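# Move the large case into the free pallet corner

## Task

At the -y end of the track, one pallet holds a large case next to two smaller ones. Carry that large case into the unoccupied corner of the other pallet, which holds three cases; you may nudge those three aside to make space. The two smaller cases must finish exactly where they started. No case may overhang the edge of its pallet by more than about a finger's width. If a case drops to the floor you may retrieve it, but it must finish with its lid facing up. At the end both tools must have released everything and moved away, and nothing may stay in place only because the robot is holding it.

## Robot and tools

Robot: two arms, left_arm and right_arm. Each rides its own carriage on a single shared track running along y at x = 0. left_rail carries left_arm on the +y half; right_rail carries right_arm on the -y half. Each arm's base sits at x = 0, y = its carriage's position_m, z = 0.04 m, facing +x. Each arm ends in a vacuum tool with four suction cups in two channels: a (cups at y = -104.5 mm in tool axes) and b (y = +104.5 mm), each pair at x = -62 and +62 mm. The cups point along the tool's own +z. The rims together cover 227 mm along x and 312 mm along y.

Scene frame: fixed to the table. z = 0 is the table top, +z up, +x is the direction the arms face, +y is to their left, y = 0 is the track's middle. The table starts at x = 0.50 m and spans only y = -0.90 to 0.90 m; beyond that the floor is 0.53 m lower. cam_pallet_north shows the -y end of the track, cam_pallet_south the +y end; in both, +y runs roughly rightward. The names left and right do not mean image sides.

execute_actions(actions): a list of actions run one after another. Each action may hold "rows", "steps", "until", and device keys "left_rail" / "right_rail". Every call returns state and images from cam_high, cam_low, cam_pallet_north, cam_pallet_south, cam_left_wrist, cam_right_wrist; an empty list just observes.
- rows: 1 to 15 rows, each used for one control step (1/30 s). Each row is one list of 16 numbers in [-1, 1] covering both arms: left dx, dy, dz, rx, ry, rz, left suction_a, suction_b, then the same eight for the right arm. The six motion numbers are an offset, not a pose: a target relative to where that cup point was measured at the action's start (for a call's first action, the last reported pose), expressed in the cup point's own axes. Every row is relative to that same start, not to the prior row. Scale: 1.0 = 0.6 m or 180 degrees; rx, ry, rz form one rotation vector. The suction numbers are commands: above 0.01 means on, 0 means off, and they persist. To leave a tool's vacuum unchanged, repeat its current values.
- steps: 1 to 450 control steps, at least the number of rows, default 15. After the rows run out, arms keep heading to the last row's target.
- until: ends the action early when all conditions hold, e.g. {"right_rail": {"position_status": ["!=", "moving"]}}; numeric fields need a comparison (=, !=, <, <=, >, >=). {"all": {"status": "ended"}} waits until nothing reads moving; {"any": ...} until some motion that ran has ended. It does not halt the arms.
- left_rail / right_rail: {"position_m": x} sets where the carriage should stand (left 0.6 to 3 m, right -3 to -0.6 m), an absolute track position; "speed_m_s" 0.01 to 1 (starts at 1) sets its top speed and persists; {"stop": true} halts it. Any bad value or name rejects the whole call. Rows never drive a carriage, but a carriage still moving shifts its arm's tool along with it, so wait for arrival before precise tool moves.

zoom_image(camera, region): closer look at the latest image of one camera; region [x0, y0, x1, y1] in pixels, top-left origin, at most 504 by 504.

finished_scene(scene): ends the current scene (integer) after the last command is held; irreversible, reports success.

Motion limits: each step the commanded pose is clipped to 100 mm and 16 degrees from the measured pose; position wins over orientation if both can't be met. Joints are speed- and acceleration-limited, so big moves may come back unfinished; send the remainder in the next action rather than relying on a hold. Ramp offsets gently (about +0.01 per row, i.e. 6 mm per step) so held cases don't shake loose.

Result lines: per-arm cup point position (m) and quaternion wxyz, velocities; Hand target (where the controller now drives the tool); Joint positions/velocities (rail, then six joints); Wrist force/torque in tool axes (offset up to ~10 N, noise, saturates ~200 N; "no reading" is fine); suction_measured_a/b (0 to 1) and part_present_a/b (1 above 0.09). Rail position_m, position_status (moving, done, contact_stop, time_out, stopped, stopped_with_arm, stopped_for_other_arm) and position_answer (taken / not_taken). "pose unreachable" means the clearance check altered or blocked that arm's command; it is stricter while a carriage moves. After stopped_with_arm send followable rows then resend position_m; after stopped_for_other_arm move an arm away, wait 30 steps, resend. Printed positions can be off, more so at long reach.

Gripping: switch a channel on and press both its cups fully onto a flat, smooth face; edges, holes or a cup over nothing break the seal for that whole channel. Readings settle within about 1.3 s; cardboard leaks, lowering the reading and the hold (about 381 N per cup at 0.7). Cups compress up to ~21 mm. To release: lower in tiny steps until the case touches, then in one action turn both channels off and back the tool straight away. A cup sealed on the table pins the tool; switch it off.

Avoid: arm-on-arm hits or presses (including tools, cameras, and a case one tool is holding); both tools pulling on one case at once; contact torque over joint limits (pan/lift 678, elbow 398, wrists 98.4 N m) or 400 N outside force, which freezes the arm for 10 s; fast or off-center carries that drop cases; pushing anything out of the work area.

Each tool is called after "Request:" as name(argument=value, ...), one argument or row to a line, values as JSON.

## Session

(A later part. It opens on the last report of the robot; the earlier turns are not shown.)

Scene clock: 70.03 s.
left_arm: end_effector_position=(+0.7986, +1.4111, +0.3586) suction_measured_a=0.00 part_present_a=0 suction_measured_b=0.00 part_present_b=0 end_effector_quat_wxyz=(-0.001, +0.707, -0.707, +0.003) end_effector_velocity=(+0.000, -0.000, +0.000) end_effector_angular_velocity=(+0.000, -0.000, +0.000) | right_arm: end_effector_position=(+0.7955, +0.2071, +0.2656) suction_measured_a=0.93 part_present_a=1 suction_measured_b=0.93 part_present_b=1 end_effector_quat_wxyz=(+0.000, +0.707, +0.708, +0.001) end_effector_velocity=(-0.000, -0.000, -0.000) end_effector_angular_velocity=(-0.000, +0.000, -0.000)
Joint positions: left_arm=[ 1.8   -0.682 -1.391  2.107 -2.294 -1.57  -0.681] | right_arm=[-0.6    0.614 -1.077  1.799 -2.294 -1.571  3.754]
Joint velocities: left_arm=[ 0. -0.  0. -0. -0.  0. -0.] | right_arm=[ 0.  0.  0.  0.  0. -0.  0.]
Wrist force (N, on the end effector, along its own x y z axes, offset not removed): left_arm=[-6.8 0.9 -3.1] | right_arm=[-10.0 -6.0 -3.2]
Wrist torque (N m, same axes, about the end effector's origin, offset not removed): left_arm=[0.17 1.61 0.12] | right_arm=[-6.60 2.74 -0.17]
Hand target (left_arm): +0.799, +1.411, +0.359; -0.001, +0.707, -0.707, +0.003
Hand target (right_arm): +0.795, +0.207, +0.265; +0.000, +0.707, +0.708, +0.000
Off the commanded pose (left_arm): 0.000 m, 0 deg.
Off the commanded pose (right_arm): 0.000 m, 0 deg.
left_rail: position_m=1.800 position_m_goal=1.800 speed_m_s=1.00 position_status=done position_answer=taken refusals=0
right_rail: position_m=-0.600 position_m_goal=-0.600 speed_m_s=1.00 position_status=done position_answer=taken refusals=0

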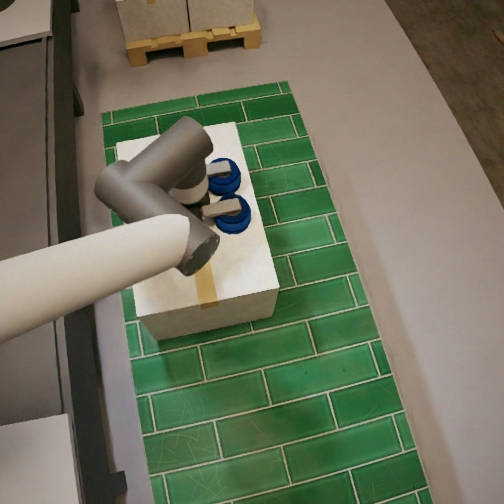

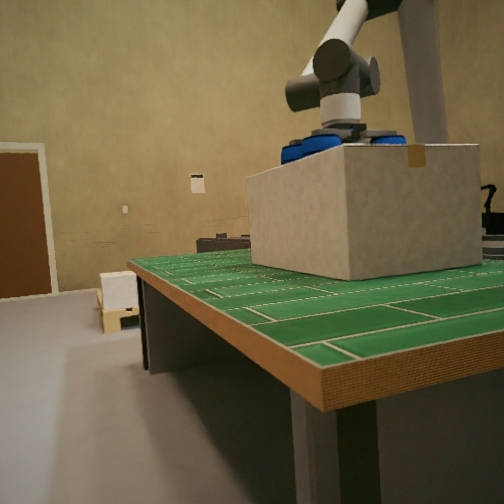

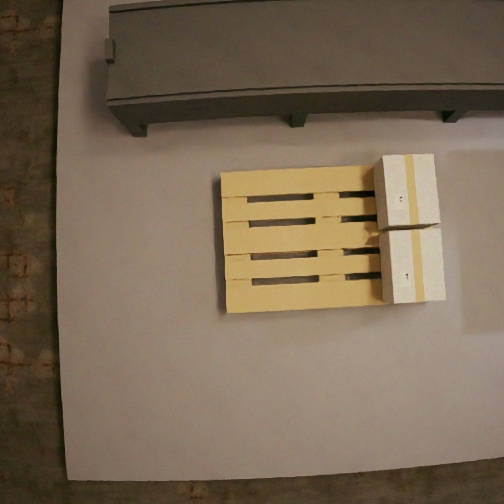

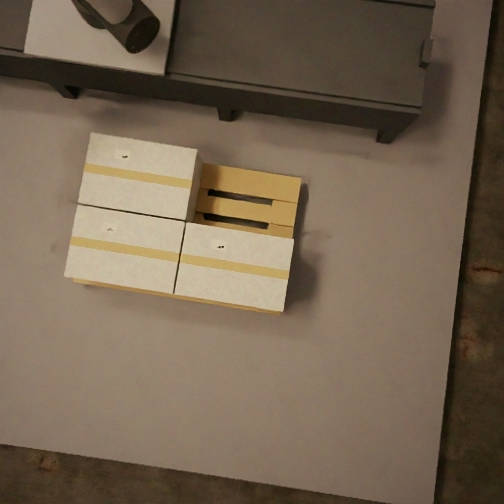

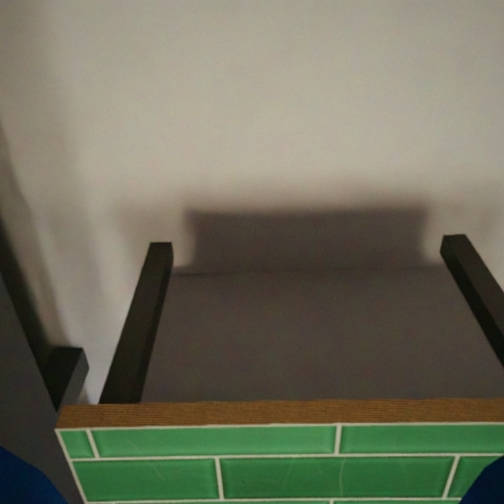

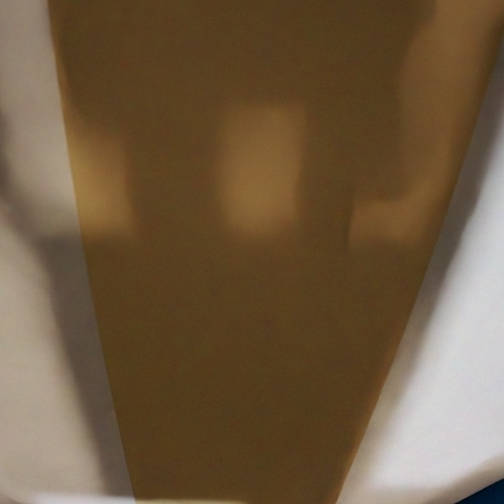

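Request:
execute_actions(
  actions=[
    {"rows": [[0,0,0,0,0,0,0,0, 0,0,0.0025,0,0,0,1,1]], "steps": 1},
  ],
)

Scene clock: 70.40 s.
left_arm: end_effector_position=(+0.7986, +1.4111, +0.3586) suction_measured_a=0.00 part_present_a=0 suction_measured_b=0.00 part_present_b=0 end_effector_quat_wxyz=(-0.001, +0.707, -0.707, +0.003) end_effector_velocity=(-0.000, +0.000, -0.000) end_effector_angular_velocity=(+0.000, +0.000, +0.000) | right_arm: end_effector_position=(+0.7955, +0.2071, +0.2655) suction_measured_a=0.93 part_present_a=1 suction_measured_b=0.93 part_present_b=1 end_effector_quat_wxyz=(+0.000, +0.707, +0.708, +0.001) end_effector_velocity=(-0.000, -0.000, -0.000) end_effector_angular_velocity=(-0.000, +0.000, -0.000)
Joint positions: left_arm=[ 1.8   -0.682 -1.391  2.107 -2.294 -1.57  -0.681] | right_arm=[-0.6    0.614 -1.077  1.799 -2.294 -1.571  3.754]
Joint velocities: left_arm=[ 0. -0. -0.  0.  0.  0. -0.] | right_arm=[ 0.  0.  0.  0. -0.  0.  0.]
Wrist force (N, on the end effector, along its own x y z axes, offset not removed): left_arm=[-5.7 0.2 -2.0] | right_arm=[-12.9 -1.9 -12.9]
Wrist torque (N m, same axes, about the end effector's origin, offset not removed): left_arm=[0.01 1.42 0.19] | right_arm=[-7.23 3.96 0.14]
Hand target (left_arm): +0.799, +1.411, +0.359; -0.001, +0.707, -0.707, +0.003
Hand target (right_arm): +0.795, +0.207, +0.264; +0.000, +0.707, +0.708, +0.001
Off the commanded pose (left_arm): 0.000 m, 0 deg.
Off the commanded pose (right_arm): 0.001 m, 0 deg.
left_rail: position_m=1.800 position_m_goal=1.800 speed_m_s=1.00 position_status=done position_answer=taken refusals=0
right_rail: position_m=-0.600 position_m_goal=-0.600 speed_m_s=1.00 position_status=done position_answer=taken refusals=0

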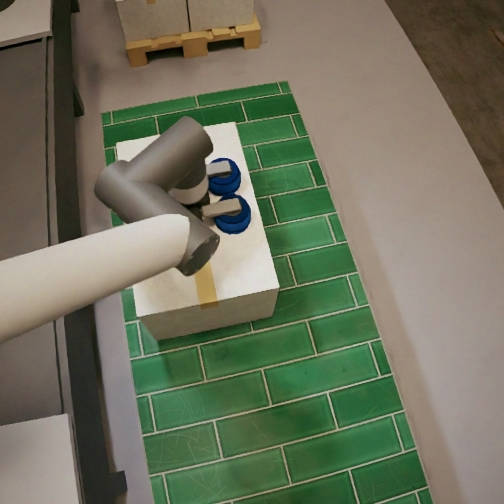

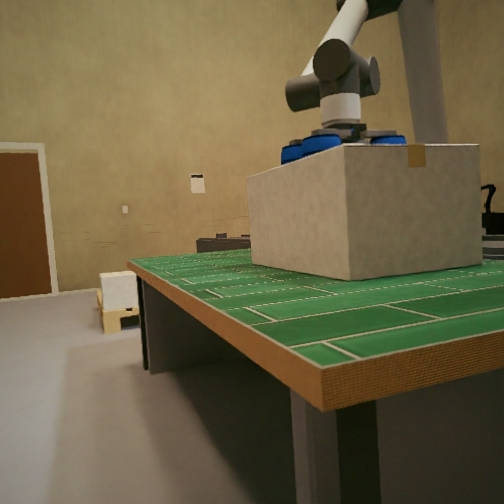

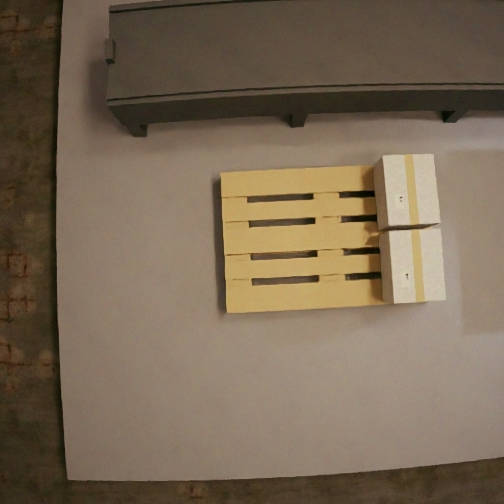

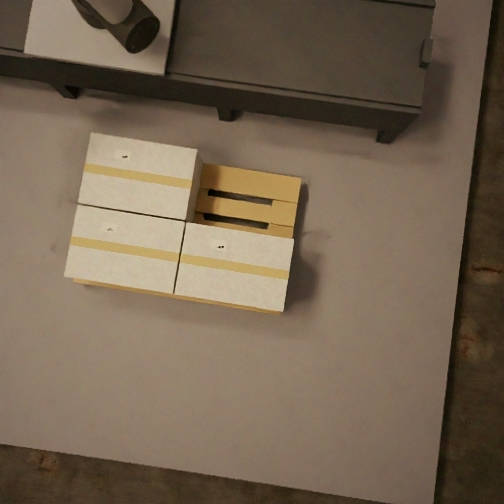

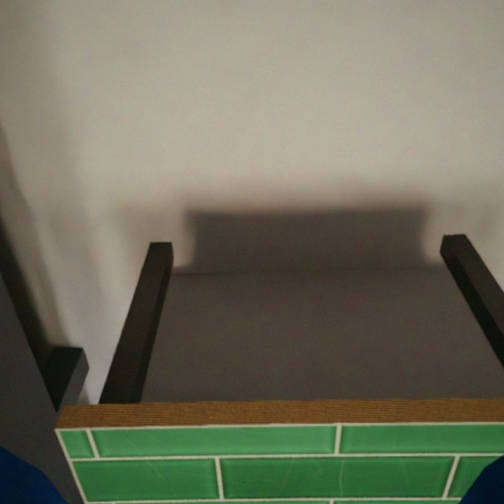

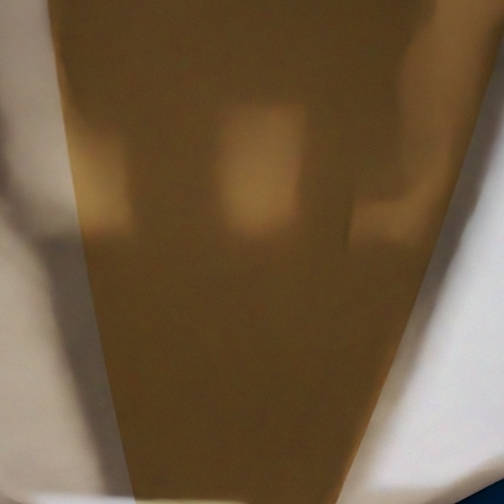

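Request:
execute_actions(
  actions=[],
)

Scene clock: 72.37 s.
left_arm: end_effector_position=(+0.7986, +1.4111, +0.3586) suction_measured_a=0.00 part_present_a=0 suction_measured_b=0.00 part_present_b=0 end_effector_quat_wxyz=(-0.001, +0.707, -0.707, +0.003) end_effector_velocity=(-0.000, +0.000, +0.000) end_effector_angular_velocity=(-0.000, -0.000, +0.000) | right_arm: end_effector_position=(+0.7955, +0.2071, +0.2641) suction_measured_a=0.93 part_present_a=1 suction_measured_b=0.93 part_present_b=1 end_effector_quat_wxyz=(+0.000, +0.707, +0.708, +0.001) end_effector_velocity=(-0.000, -0.000, -0.000) end_effector_angular_velocity=(-0.000, +0.000, +0.000)
Joint positions: left_arm=[ 1.8   -0.682 -1.391  2.107 -2.294 -1.57  -0.681] | right_arm=[-0.6    0.614 -1.076  1.8   -2.296 -1.571  3.754]
Joint velocities: left_arm=[ 0.  0. -0.  0. -0.  0. -0.] | right_arm=[ 0. -0.  0. -0.  0. -0. -0.]
Wrist force (N, on the end effector, along its own x y z axes, offset not removed): left_arm=[-5.6 -4.3 -3.3] | right_arm=[-16.9 -36.6 -126.4]
Wrist torque (N m, same axes, about the end effector's origin, offset not removed): left_arm=[-0.62 1.40 0.18] | right_arm=[-16.28 2.55 0.48]
Hand target (left_arm): +0.799, +1.411, +0.359; -0.001, +0.707, -0.707, +0.003
Hand target (right_arm): +0.795, +0.207, +0.264; +0.000, +0.707, +0.708, +0.001
Off the commanded pose (left_arm): 0.000 m, 0 deg.
Off the commanded pose (right_arm): 0.000 m, 0 deg.
left_rail: position_m=1.800 position_m_goal=1.800 speed_m_s=1.00 position_status=done position_answer=taken refusals=0
right_rail: position_m=-0.600 position_m_goal=-0.600 speed_m_s=1.00 position_status=done position_answer=taken refusals=0

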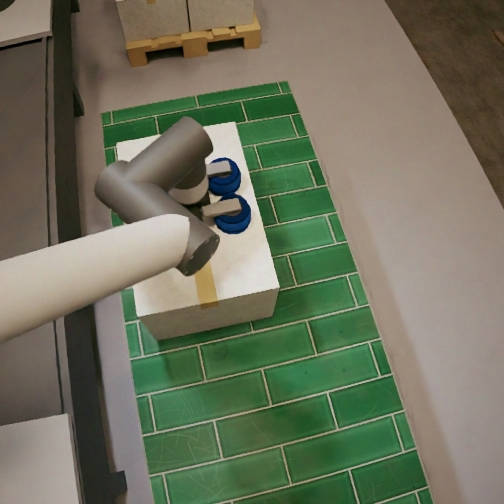

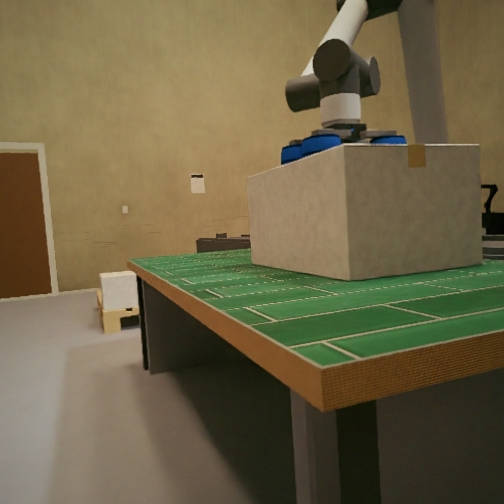

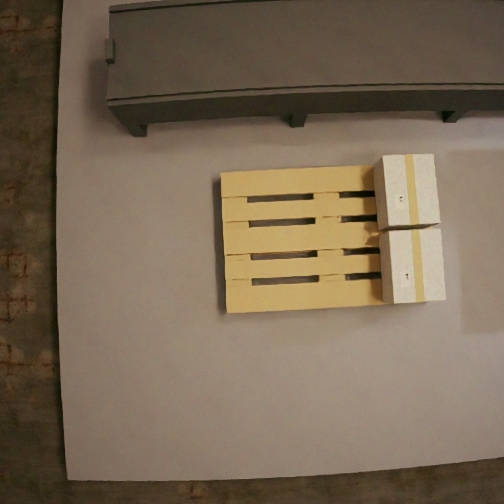

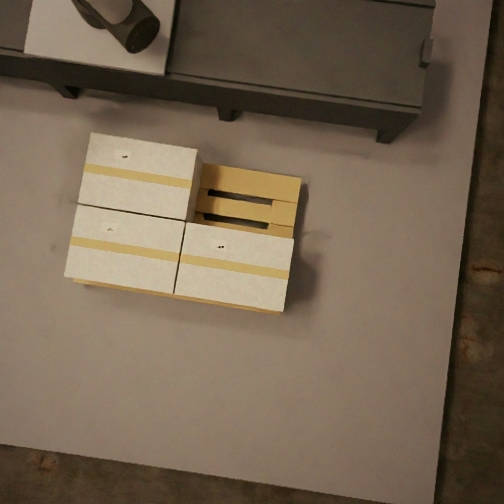

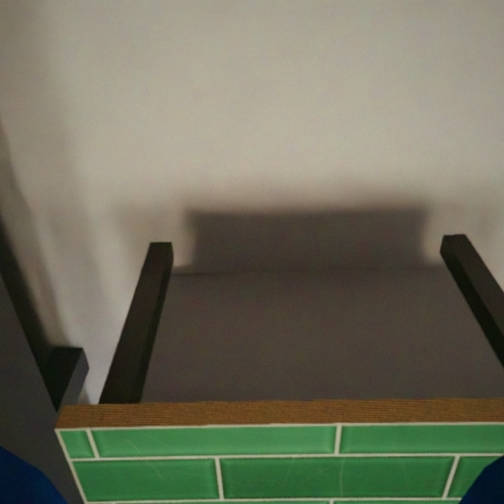

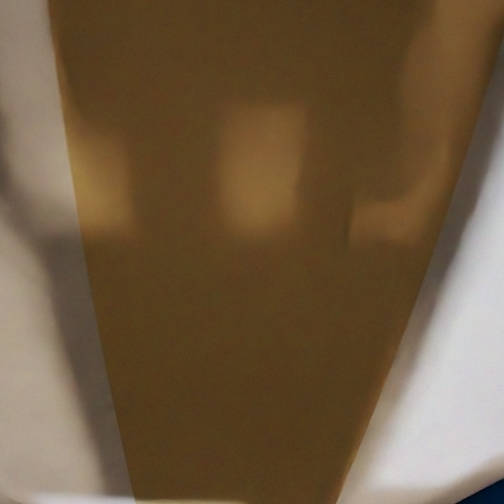

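Request:
execute_actions(
  actions=[
    {"rows": [[0,0,0,0,0,0,0,0, 0,0,-0.015,0,0,0,0,0],[0,0,0,0,0,0,0,0, 0,0,-0.03,0,0,0,0,0],[0,0,0,0,0,0,0,0, 0,0,-0.045,0,0,0,0,0],[0,0,0,0,0,0,0,0, 0,0,-0.06,0,0,0,0,0],[0,0,0,0,0,0,0,0, 0,0,-0.08,0,0,0,0,0],[0,0,0,0,0,0,0,0, 0,0,-0.10,0,0,0,0,0],[0,0,0,0,0,0,0,0, 0,0,-0.12,0,0,0,0,0],[0,0,0,0,0,0,0,0, 0,0,-0.14,0,0,0,0,0]], "steps": 8},
  ],
)

Scene clock: 72.97 s.
left_arm: end_effector_position=(+0.7986, +1.4111, +0.3586) suction_measured_a=0.00 part_present_a=0 suction_measured_b=0.00 part_present_b=0 end_effector_quat_wxyz=(-0.001, +0.707, -0.707, +0.003) end_effector_velocity=(+0.000, +0.000, -0.000) end_effector_angular_velocity=(+0.000, +0.000, -0.000) | right_arm: end_effector_position=(+0.7950, +0.2068, +0.3017) suction_measured_a=0.00 part_present_a=0 suction_measured_b=0.00 part_present_b=0 end_effector_quat_wxyz=(+0.000, +0.707, +0.708, +0.000) end_effector_velocity=(+0.003, +0.002, +0.293) end_effector_angular_velocity=(+0.011, -0.016, -0.000)
Joint positions: left_arm=[ 1.8   -0.682 -1.391  2.107 -2.294 -1.57  -0.681] | right_arm=[-0.6    0.614 -1.105  1.782 -2.248 -1.571  3.754]
Joint velocities: left_arm=[ 0.  0.  0. -0.  0.  0.  0.] | right_arm=[ 0.    -0.    -0.218 -0.145  0.343 -0.     0.   ]
Wrist force (N, on the end effector, along its own x y z axes, offset not removed): left_arm=[-6.7 -1.2 -2.4] | right_arm=[-0.9 5.8 -1.6]
Wrist torque (N m, same axes, about the end effector's origin, offset not removed): left_arm=[-0.20 1.52 0.16] | right_arm=[0.12 0.26 0.20]
Hand target (left_arm): +0.799, +1.411, +0.359; -0.001, +0.707, -0.707, +0.003
Hand target (right_arm): +0.795, +0.207, +0.347; +0.001, +0.707, +0.708, +0.002
Off the commanded pose (left_arm): 0.000 m, 0 deg.
Off the commanded pose (right_arm): 0.046 m, 0 deg.
left_rail: position_m=1.800 position_m_goal=1.800 speed_m_s=1.00 position_status=done position_answer=taken refusals=0
right_rail: position_m=-0.600 position_m_goal=-0.600 speed_m_s=1.00 position_status=done position_answer=taken refusals=0

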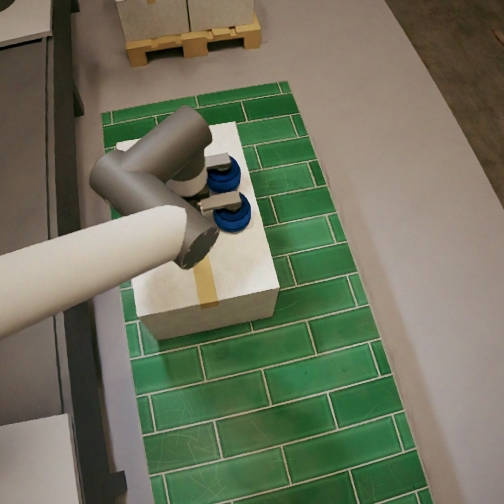

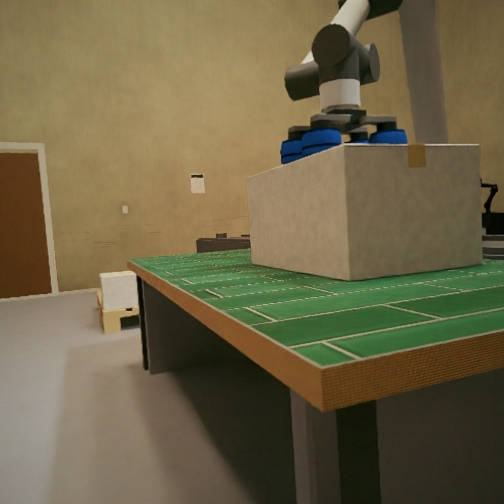

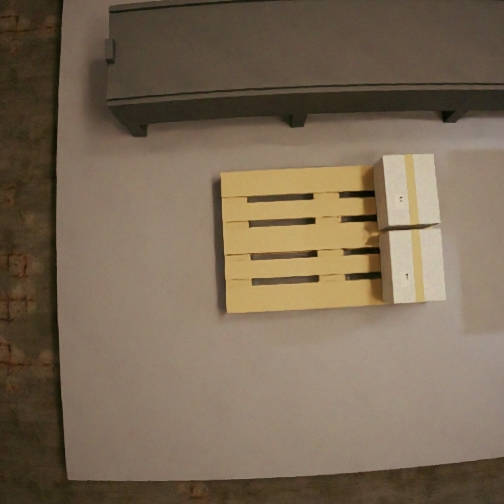

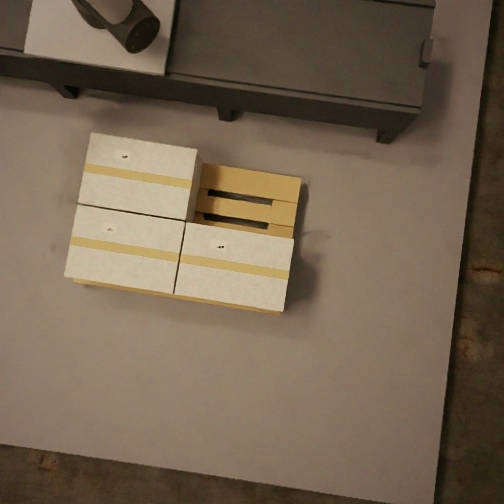

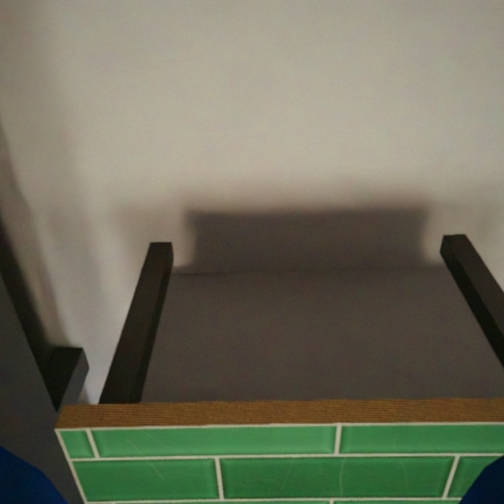

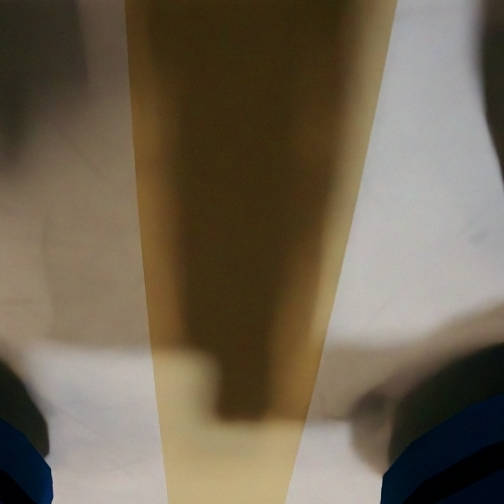

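Request:
execute_actions(
  actions=[
    {"right_rail": {"position_m": -2.0}, "steps": 1},
  ],
)

Scene clock: 73.23 s.
left_arm: end_effector_position=(+0.7986, +1.4111, +0.3586) suction_measured_a=0.00 part_present_a=0 suction_measured_b=0.00 part_present_b=0 end_effector_quat_wxyz=(-0.001, +0.707, -0.707, +0.003) end_effector_velocity=(+0.000, -0.000, -0.000) end_effector_angular_velocity=(+0.000, +0.000, -0.000) | right_arm: end_effector_position=(+0.7949, +0.2067, +0.3441) suction_measured_a=0.00 part_present_a=0 suction_measured_b=0.00 part_present_b=0 end_effector_quat_wxyz=(+0.001, +0.707, +0.708, +0.001) end_effector_velocity=(-0.000, -0.000, +0.032) end_effector_angular_velocity=(+0.002, -0.002, -0.000)
Joint positions: left_arm=[ 1.8   -0.682 -1.391  2.107 -2.294 -1.57  -0.681] | right_arm=[-0.6    0.614 -1.136  1.76  -2.198 -1.571  3.754]
Joint velocities: left_arm=[ 0.  0.  0. -0.  0.  0.  0.] | right_arm=[ 0.    -0.    -0.023 -0.016  0.036  0.     0.   ]
Wrist force (N, on the end effector, along its own x y z axes, offset not removed): left_arm=[-5.1 -1.0 0.4] | right_arm=[-3.2 -2.7 -1.9]
Wrist torque (N m, same axes, about the end effector's origin, offset not removed): left_arm=[-0.19 1.37 0.05] | right_arm=[-0.79 0.32 0.14]
Hand target (left_arm): +0.799, +1.411, +0.359; -0.001, +0.707, -0.707, +0.003
Hand target (right_arm): +0.796, +0.205, +0.348; +0.000, +0.707, +0.708, +0.001
Off the commanded pose (left_arm): 0.000 m, 0 deg.
Off the commanded pose (right_arm): 0.004 m, 0 deg.
left_rail: position_m=1.800 position_m_goal=1.800 speed_m_s=1.00 position_status=done position_answer=taken refusals=0
right_rail: position_m=-0.600 position_m_goal=-2.000 speed_m_s=1.00 position_status=moving position_answer=taken refusals=0

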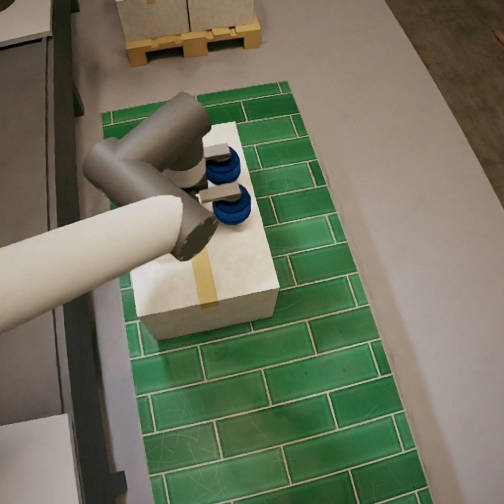

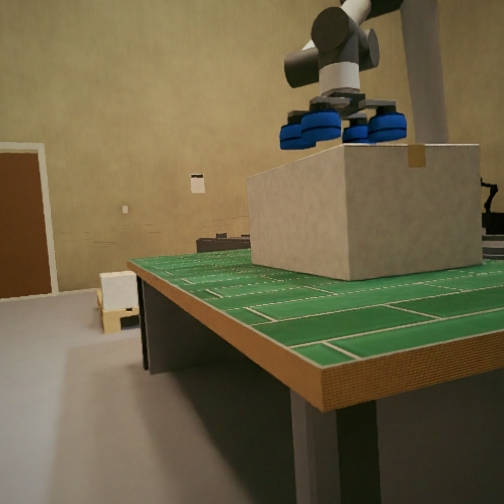

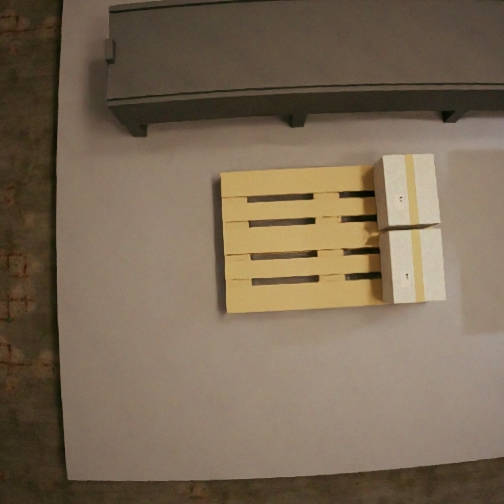

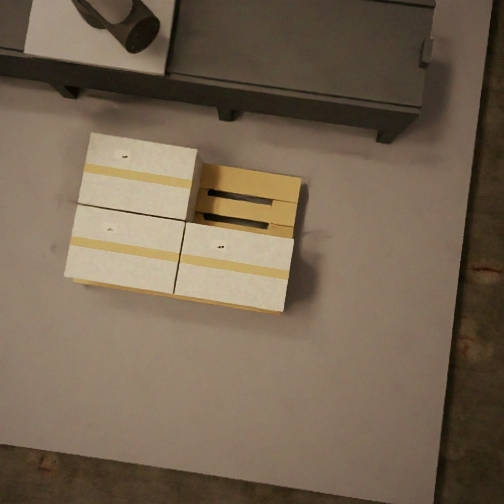

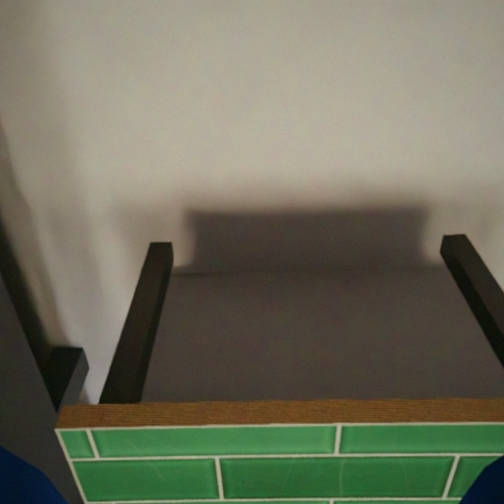

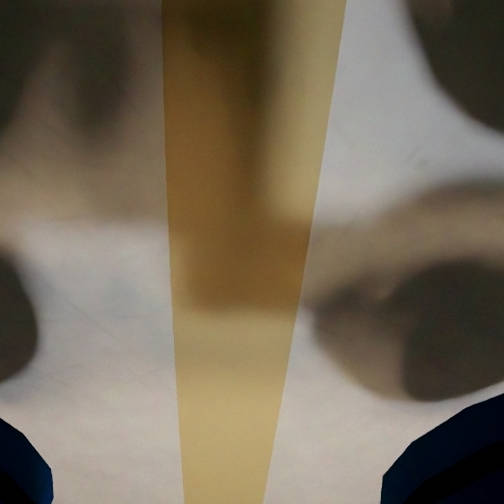

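Request:
execute_actions(
  actions=[],
)

Scene clock: 74.63 s.
left_arm: end_effector_position=(+0.7986, +1.4111, +0.3586) suction_measured_a=0.00 part_present_a=0 suction_measured_b=0.00 part_present_b=0 end_effector_quat_wxyz=(-0.001, +0.707, -0.707, +0.003) end_effector_velocity=(-0.000, +0.000, +0.000) end_effector_angular_velocity=(-0.000, -0.000, -0.000) | right_arm: end_effector_position=(+0.7955, -0.9312, +0.3482) suction_measured_a=0.00 part_present_a=0 suction_measured_b=0.00 part_present_b=0 end_effector_quat_wxyz=(+0.000, +0.707, +0.708, +0.001) end_effector_velocity=(+0.000, -1.000, +0.000) end_effector_angular_velocity=(-0.000, -0.000, -0.000)
Joint positions: left_arm=[ 1.8   -0.682 -1.391  2.107 -2.294 -1.57  -0.681] | right_arm=[-1.738  0.614 -1.138  1.756 -2.191 -1.571  3.754]
Joint velocities: left_arm=[ 0.  0. -0.  0.  0.  0.  0.] | right_arm=[-1. -0. -0.  0. -0. -0. -0.]
Wrist force (N, on the end effector, along its own x y z axes, offset not removed): left_arm=[-7.1 -4.5 1.0] | right_arm=[-1.8 6.1 -2.0]
Wrist torque (N m, same axes, about the end effector's origin, offset not removed): left_arm=[-0.60 1.67 0.13] | right_arm=[0.11 0.38 0.10]
Hand target (left_arm): +0.799, +1.411, +0.359; -0.001, +0.707, -0.707, +0.003
Hand target (right_arm): +0.796, -0.991, +0.348; +0.000, +0.707, +0.708, +0.001
Off the commanded pose (left_arm): 0.000 m, 0 deg.
Off the commanded pose (right_arm): 0.000 m, 0 deg.
left_rail: position_m=1.800 position_m_goal=1.800 speed_m_s=1.00 position_status=done position_answer=taken refusals=0
right_rail: position_m=-1.738 position_m_goal=-2.000 speed_m_s=1.00 position_status=moving position_answer=taken refusals=0

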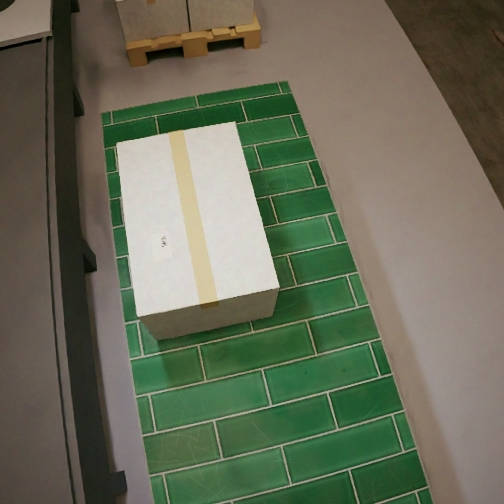

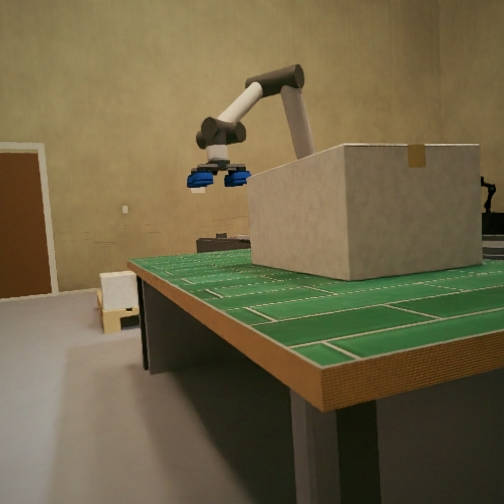

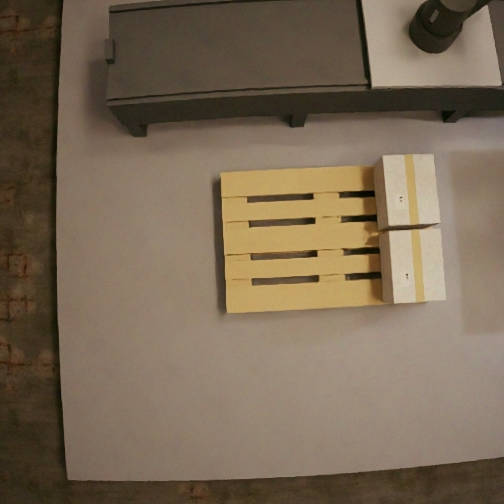

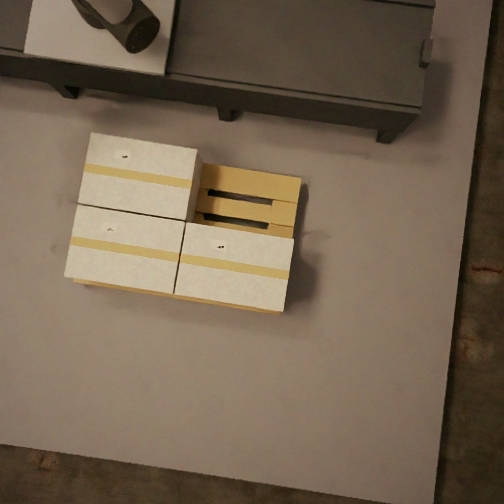

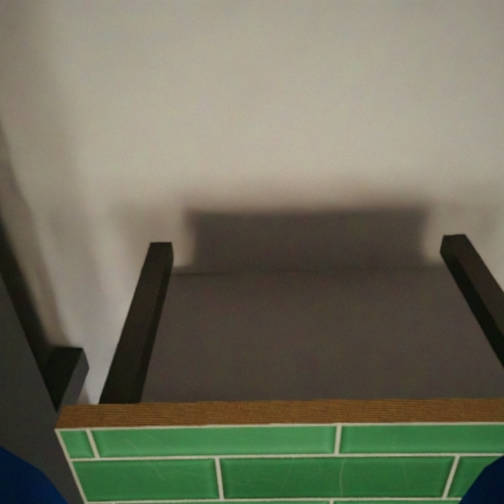

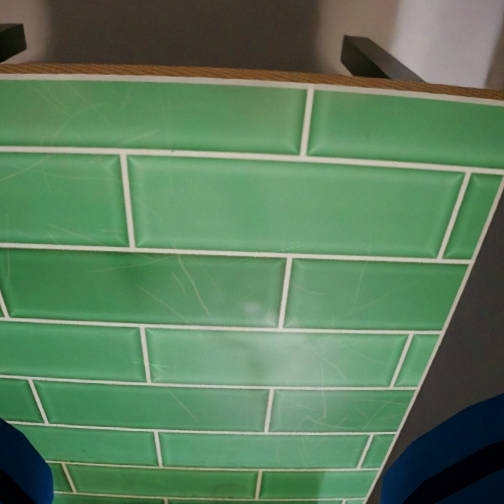

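Request:
zoom_image(
  camera="cam_high",
  region=[90, 70, 330, 350],
)

Region (90, 70, 330, 350) of cam_high's 504x504 image, scaled by 1.800, with more detail than that image has; it fills the left 432 columns of this view, and the rest is white.

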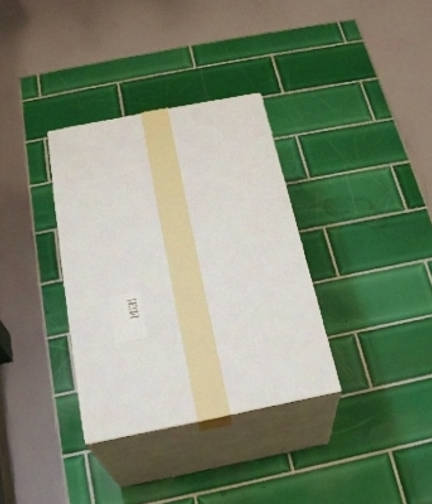

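Request:
execute_actions(
  actions=[
    {"left_rail": {"position_m": 0.636}, "steps": 1},
  ],
)

Scene clock: 75.40 s.
left_arm: end_effector_position=(+0.7986, +1.4111, +0.3586) suction_measured_a=0.00 part_present_a=0 suction_measured_b=0.00 part_present_b=0 end_effector_quat_wxyz=(-0.001, +0.707, -0.707, +0.003) end_effector_velocity=(-0.000, +0.000, -0.000) end_effector_angular_velocity=(+0.000, +0.000, -0.000) | right_arm: end_effector_position=(+0.7955, -1.1930, +0.3482) suction_measured_a=0.00 part_present_a=0 suction_measured_b=0.00 part_present_b=0 end_effector_quat_wxyz=(+0.000, +0.707, +0.708, +0.001) end_effector_velocity=(+0.000, -0.000, +0.000) end_effector_angular_velocity=(+0.000, -0.000, -0.000)
Joint positions: left_arm=[ 1.8   -0.682 -1.391  2.107 -2.294 -1.57  -0.681] | right_arm=[-2.     0.614 -1.138  1.756 -2.191 -1.571  3.754]
Joint velocities: left_arm=[ 0.  0.  0.  0. -0. -0.  0.] | right_arm=[ 0. -0. -0.  0.  0.  0.  0.]
Wrist force (N, on the end effector, along its own x y z axes, offset not removed): left_arm=[-6.2 -1.1 -1.3] | right_arm=[-5.8 -2.7 -7.0]
Wrist torque (N m, same axes, about the end effector's origin, offset not removed): left_arm=[-0.13 1.55 0.21] | right_arm=[-1.10 0.88 0.30]
Hand target (left_arm): +0.799, +1.409, +0.359; -0.001, +0.707, -0.707, +0.003
Hand target (right_arm): +0.796, -1.193, +0.348; +0.000, +0.707, +0.708, +0.001
Off the commanded pose (left_arm): 0.000 m, 0 deg.
Off the commanded pose (right_arm): 0.000 m, 0 deg.
left_rail: position_m=1.800 position_m_goal=0.636 speed_m_s=1.00 position_status=moving position_answer=taken refusals=0
right_rail: position_m=-2.000 position_m_goal=-2.000 speed_m_s=1.00 position_status=done position_answer=taken refusals=0

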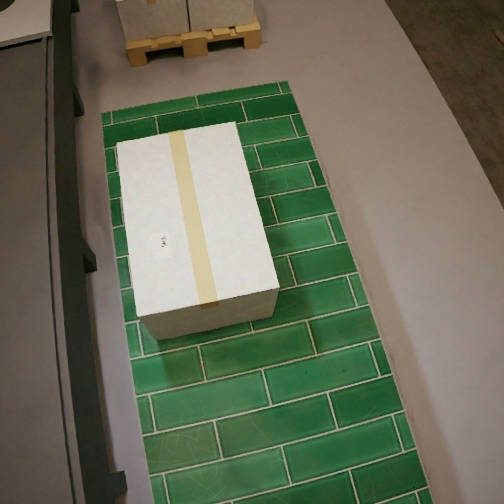

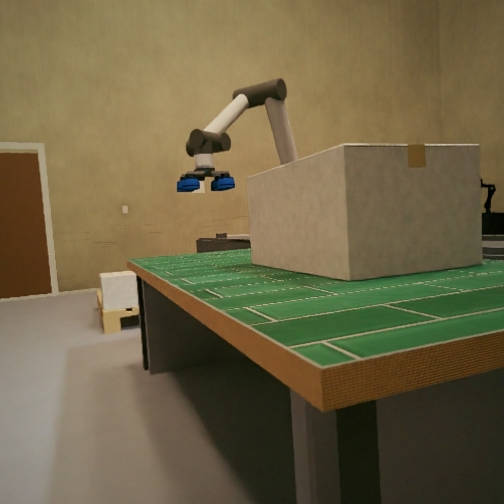

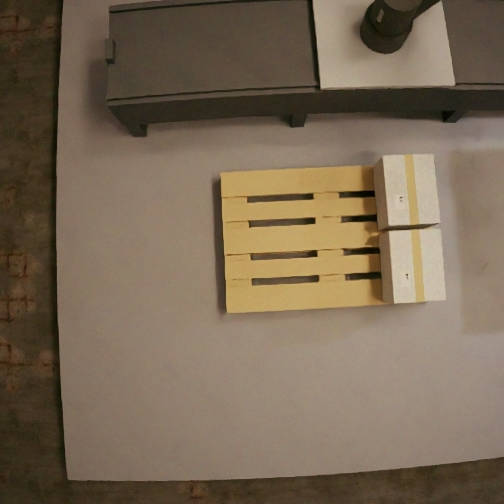

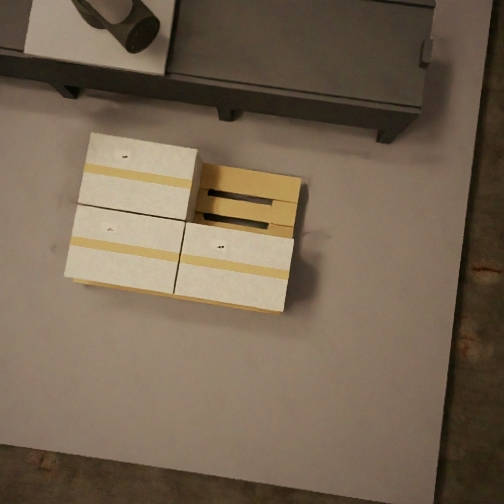

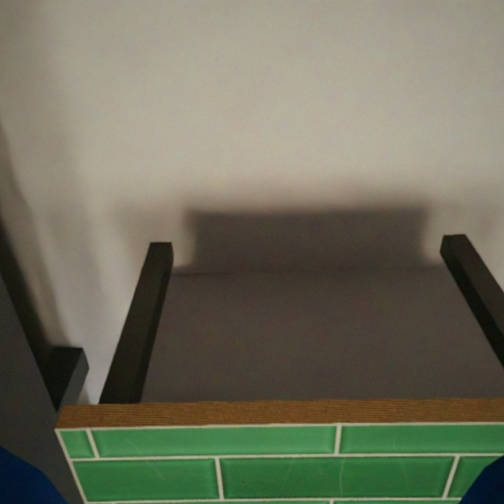

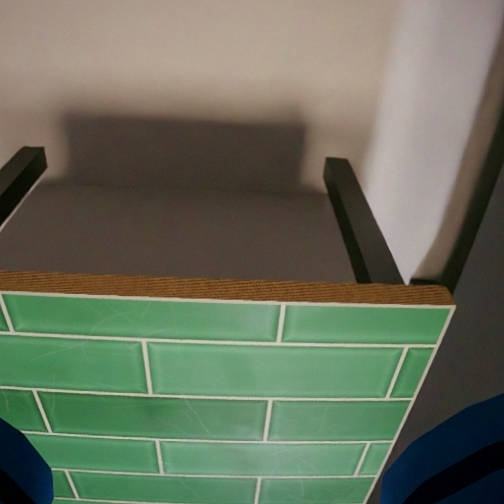

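Request:
zoom_image(
  camera="cam_left_wrist",
  region=[40, 380, 504, 504],
)

Region (40, 380, 504, 504) of cam_left_wrist's 504x504 image, scaled by 1.086, with more detail than that image has; it fills the top 135 rows of this view, and the rest is white.

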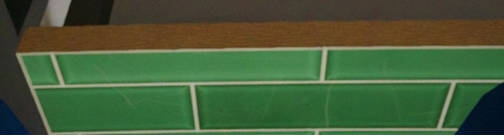

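Request:
execute_actions(
  actions=[],
)

Scene clock: 77.27 s.
left_arm: end_effector_position=(+0.7986, +0.2471, +0.3586) suction_measured_a=0.00 part_present_a=0 suction_measured_b=0.00 part_present_b=0 end_effector_quat_wxyz=(-0.001, +0.707, -0.707, +0.003) end_effector_velocity=(-0.000, +0.000, -0.000) end_effector_angular_velocity=(+0.000, +0.000, +0.000) | right_arm: end_effector_position=(+0.7955, -1.1930, +0.3482) suction_measured_a=0.00 part_present_a=0 suction_measured_b=0.00 part_present_b=0 end_effector_quat_wxyz=(+0.000, +0.707, +0.708, +0.001) end_effector_velocity=(+0.000, -0.000, -0.000) end_effector_angular_velocity=(+0.000, -0.000, +0.000)
Joint positions: left_arm=[ 0.636 -0.682 -1.391  2.107 -2.294 -1.57  -0.681] | right_arm=[-2.     0.614 -1.138  1.756 -2.191 -1.571  3.754]
Joint velocities: left_arm=[ 0.  0.  0.  0. -0. -0. -0.] | right_arm=[ 0. -0.  0.  0. -0. -0. -0.]
Wrist force (N, on the end effector, along its own x y z axes, offset not removed): left_arm=[-6.7 -1.2 -1.6] | right_arm=[1.1 2.1 -2.1]
Wrist torque (N m, same axes, about the end effector's origin, offset not removed): left_arm=[-0.20 1.57 0.19] | right_arm=[-0.19 0.08 -0.27]
Hand target (left_arm): +0.799, +0.247, +0.359; -0.001, +0.707, -0.707, +0.003
Hand target (right_arm): +0.796, -1.193, +0.348; +0.000, +0.707, +0.708, +0.001
Off the commanded pose (left_arm): 0.000 m, 0 deg.
Off the commanded pose (right_arm): 0.000 m, 0 deg.
left_rail: position_m=0.636 position_m_goal=0.636 speed_m_s=1.00 position_status=done position_answer=taken refusals=0
right_rail: position_m=-2.000 position_m_goal=-2.000 speed_m_s=1.00 position_status=done position_answer=taken refusals=0

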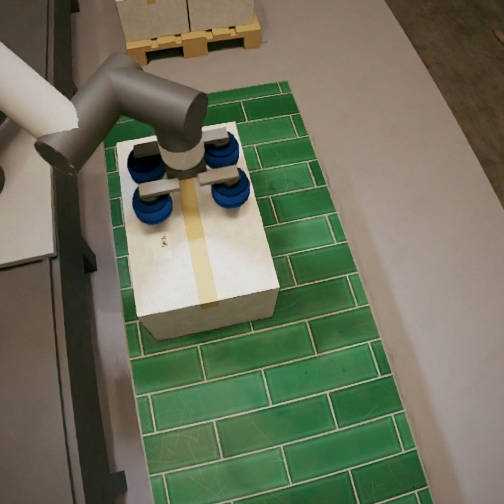

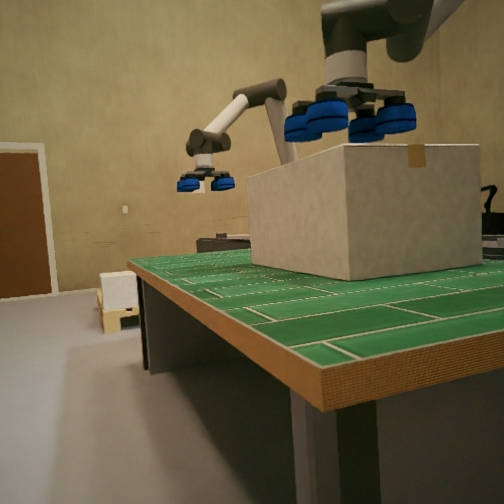

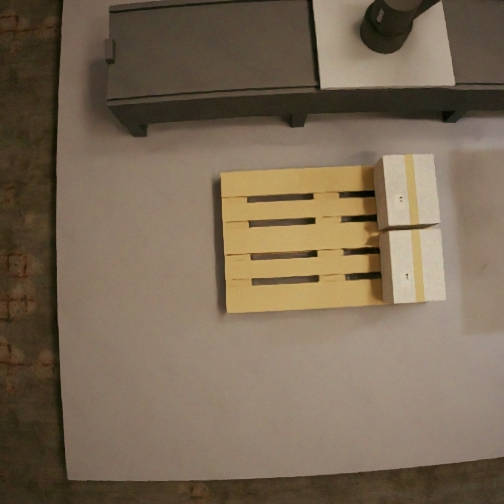

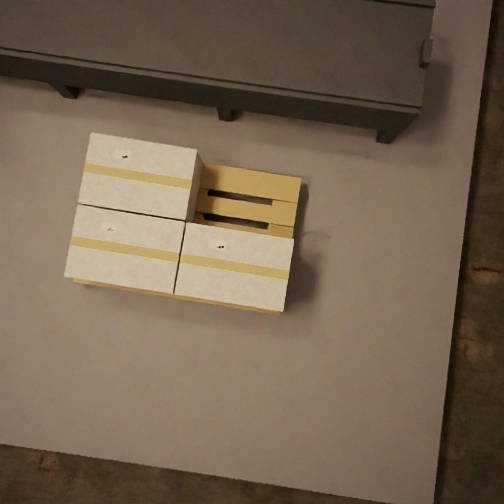

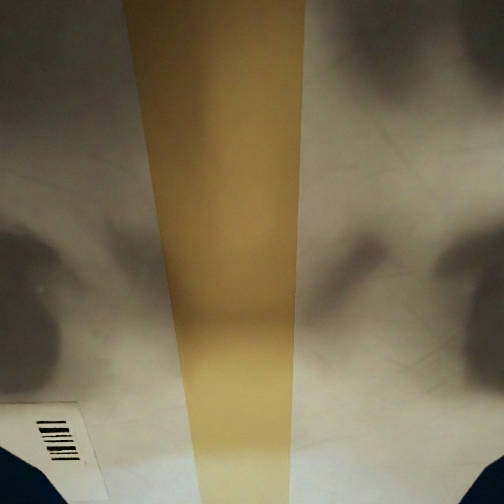

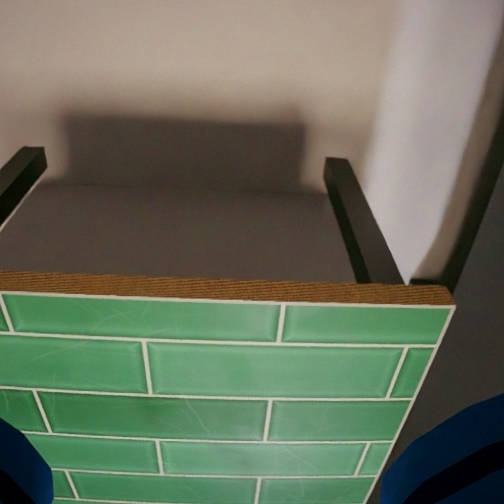

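Request:
zoom_image(
  camera="cam_left_wrist",
  region=[0, 0, 504, 504],
)

Request:
zoom_image(
  camera="cam_high",
  region=[95, 80, 295, 330],
)

Region (0, 0, 504, 504) of cam_left_wrist's 504x504 image, scaled by 1.000.

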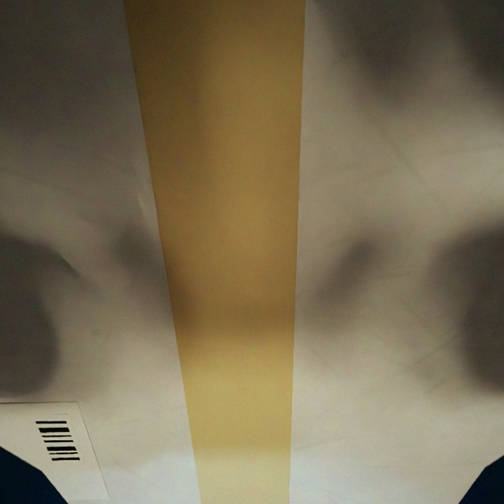

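Region (95, 80, 295, 330) of cam_high's 504x504 image, scaled by 2.016, with more detail than that image has; it fills the left 403 columns of this view, and the rest is white.

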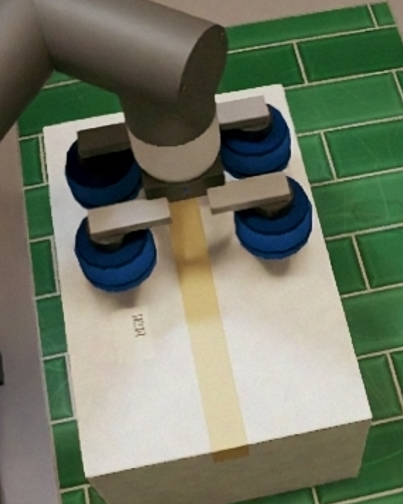

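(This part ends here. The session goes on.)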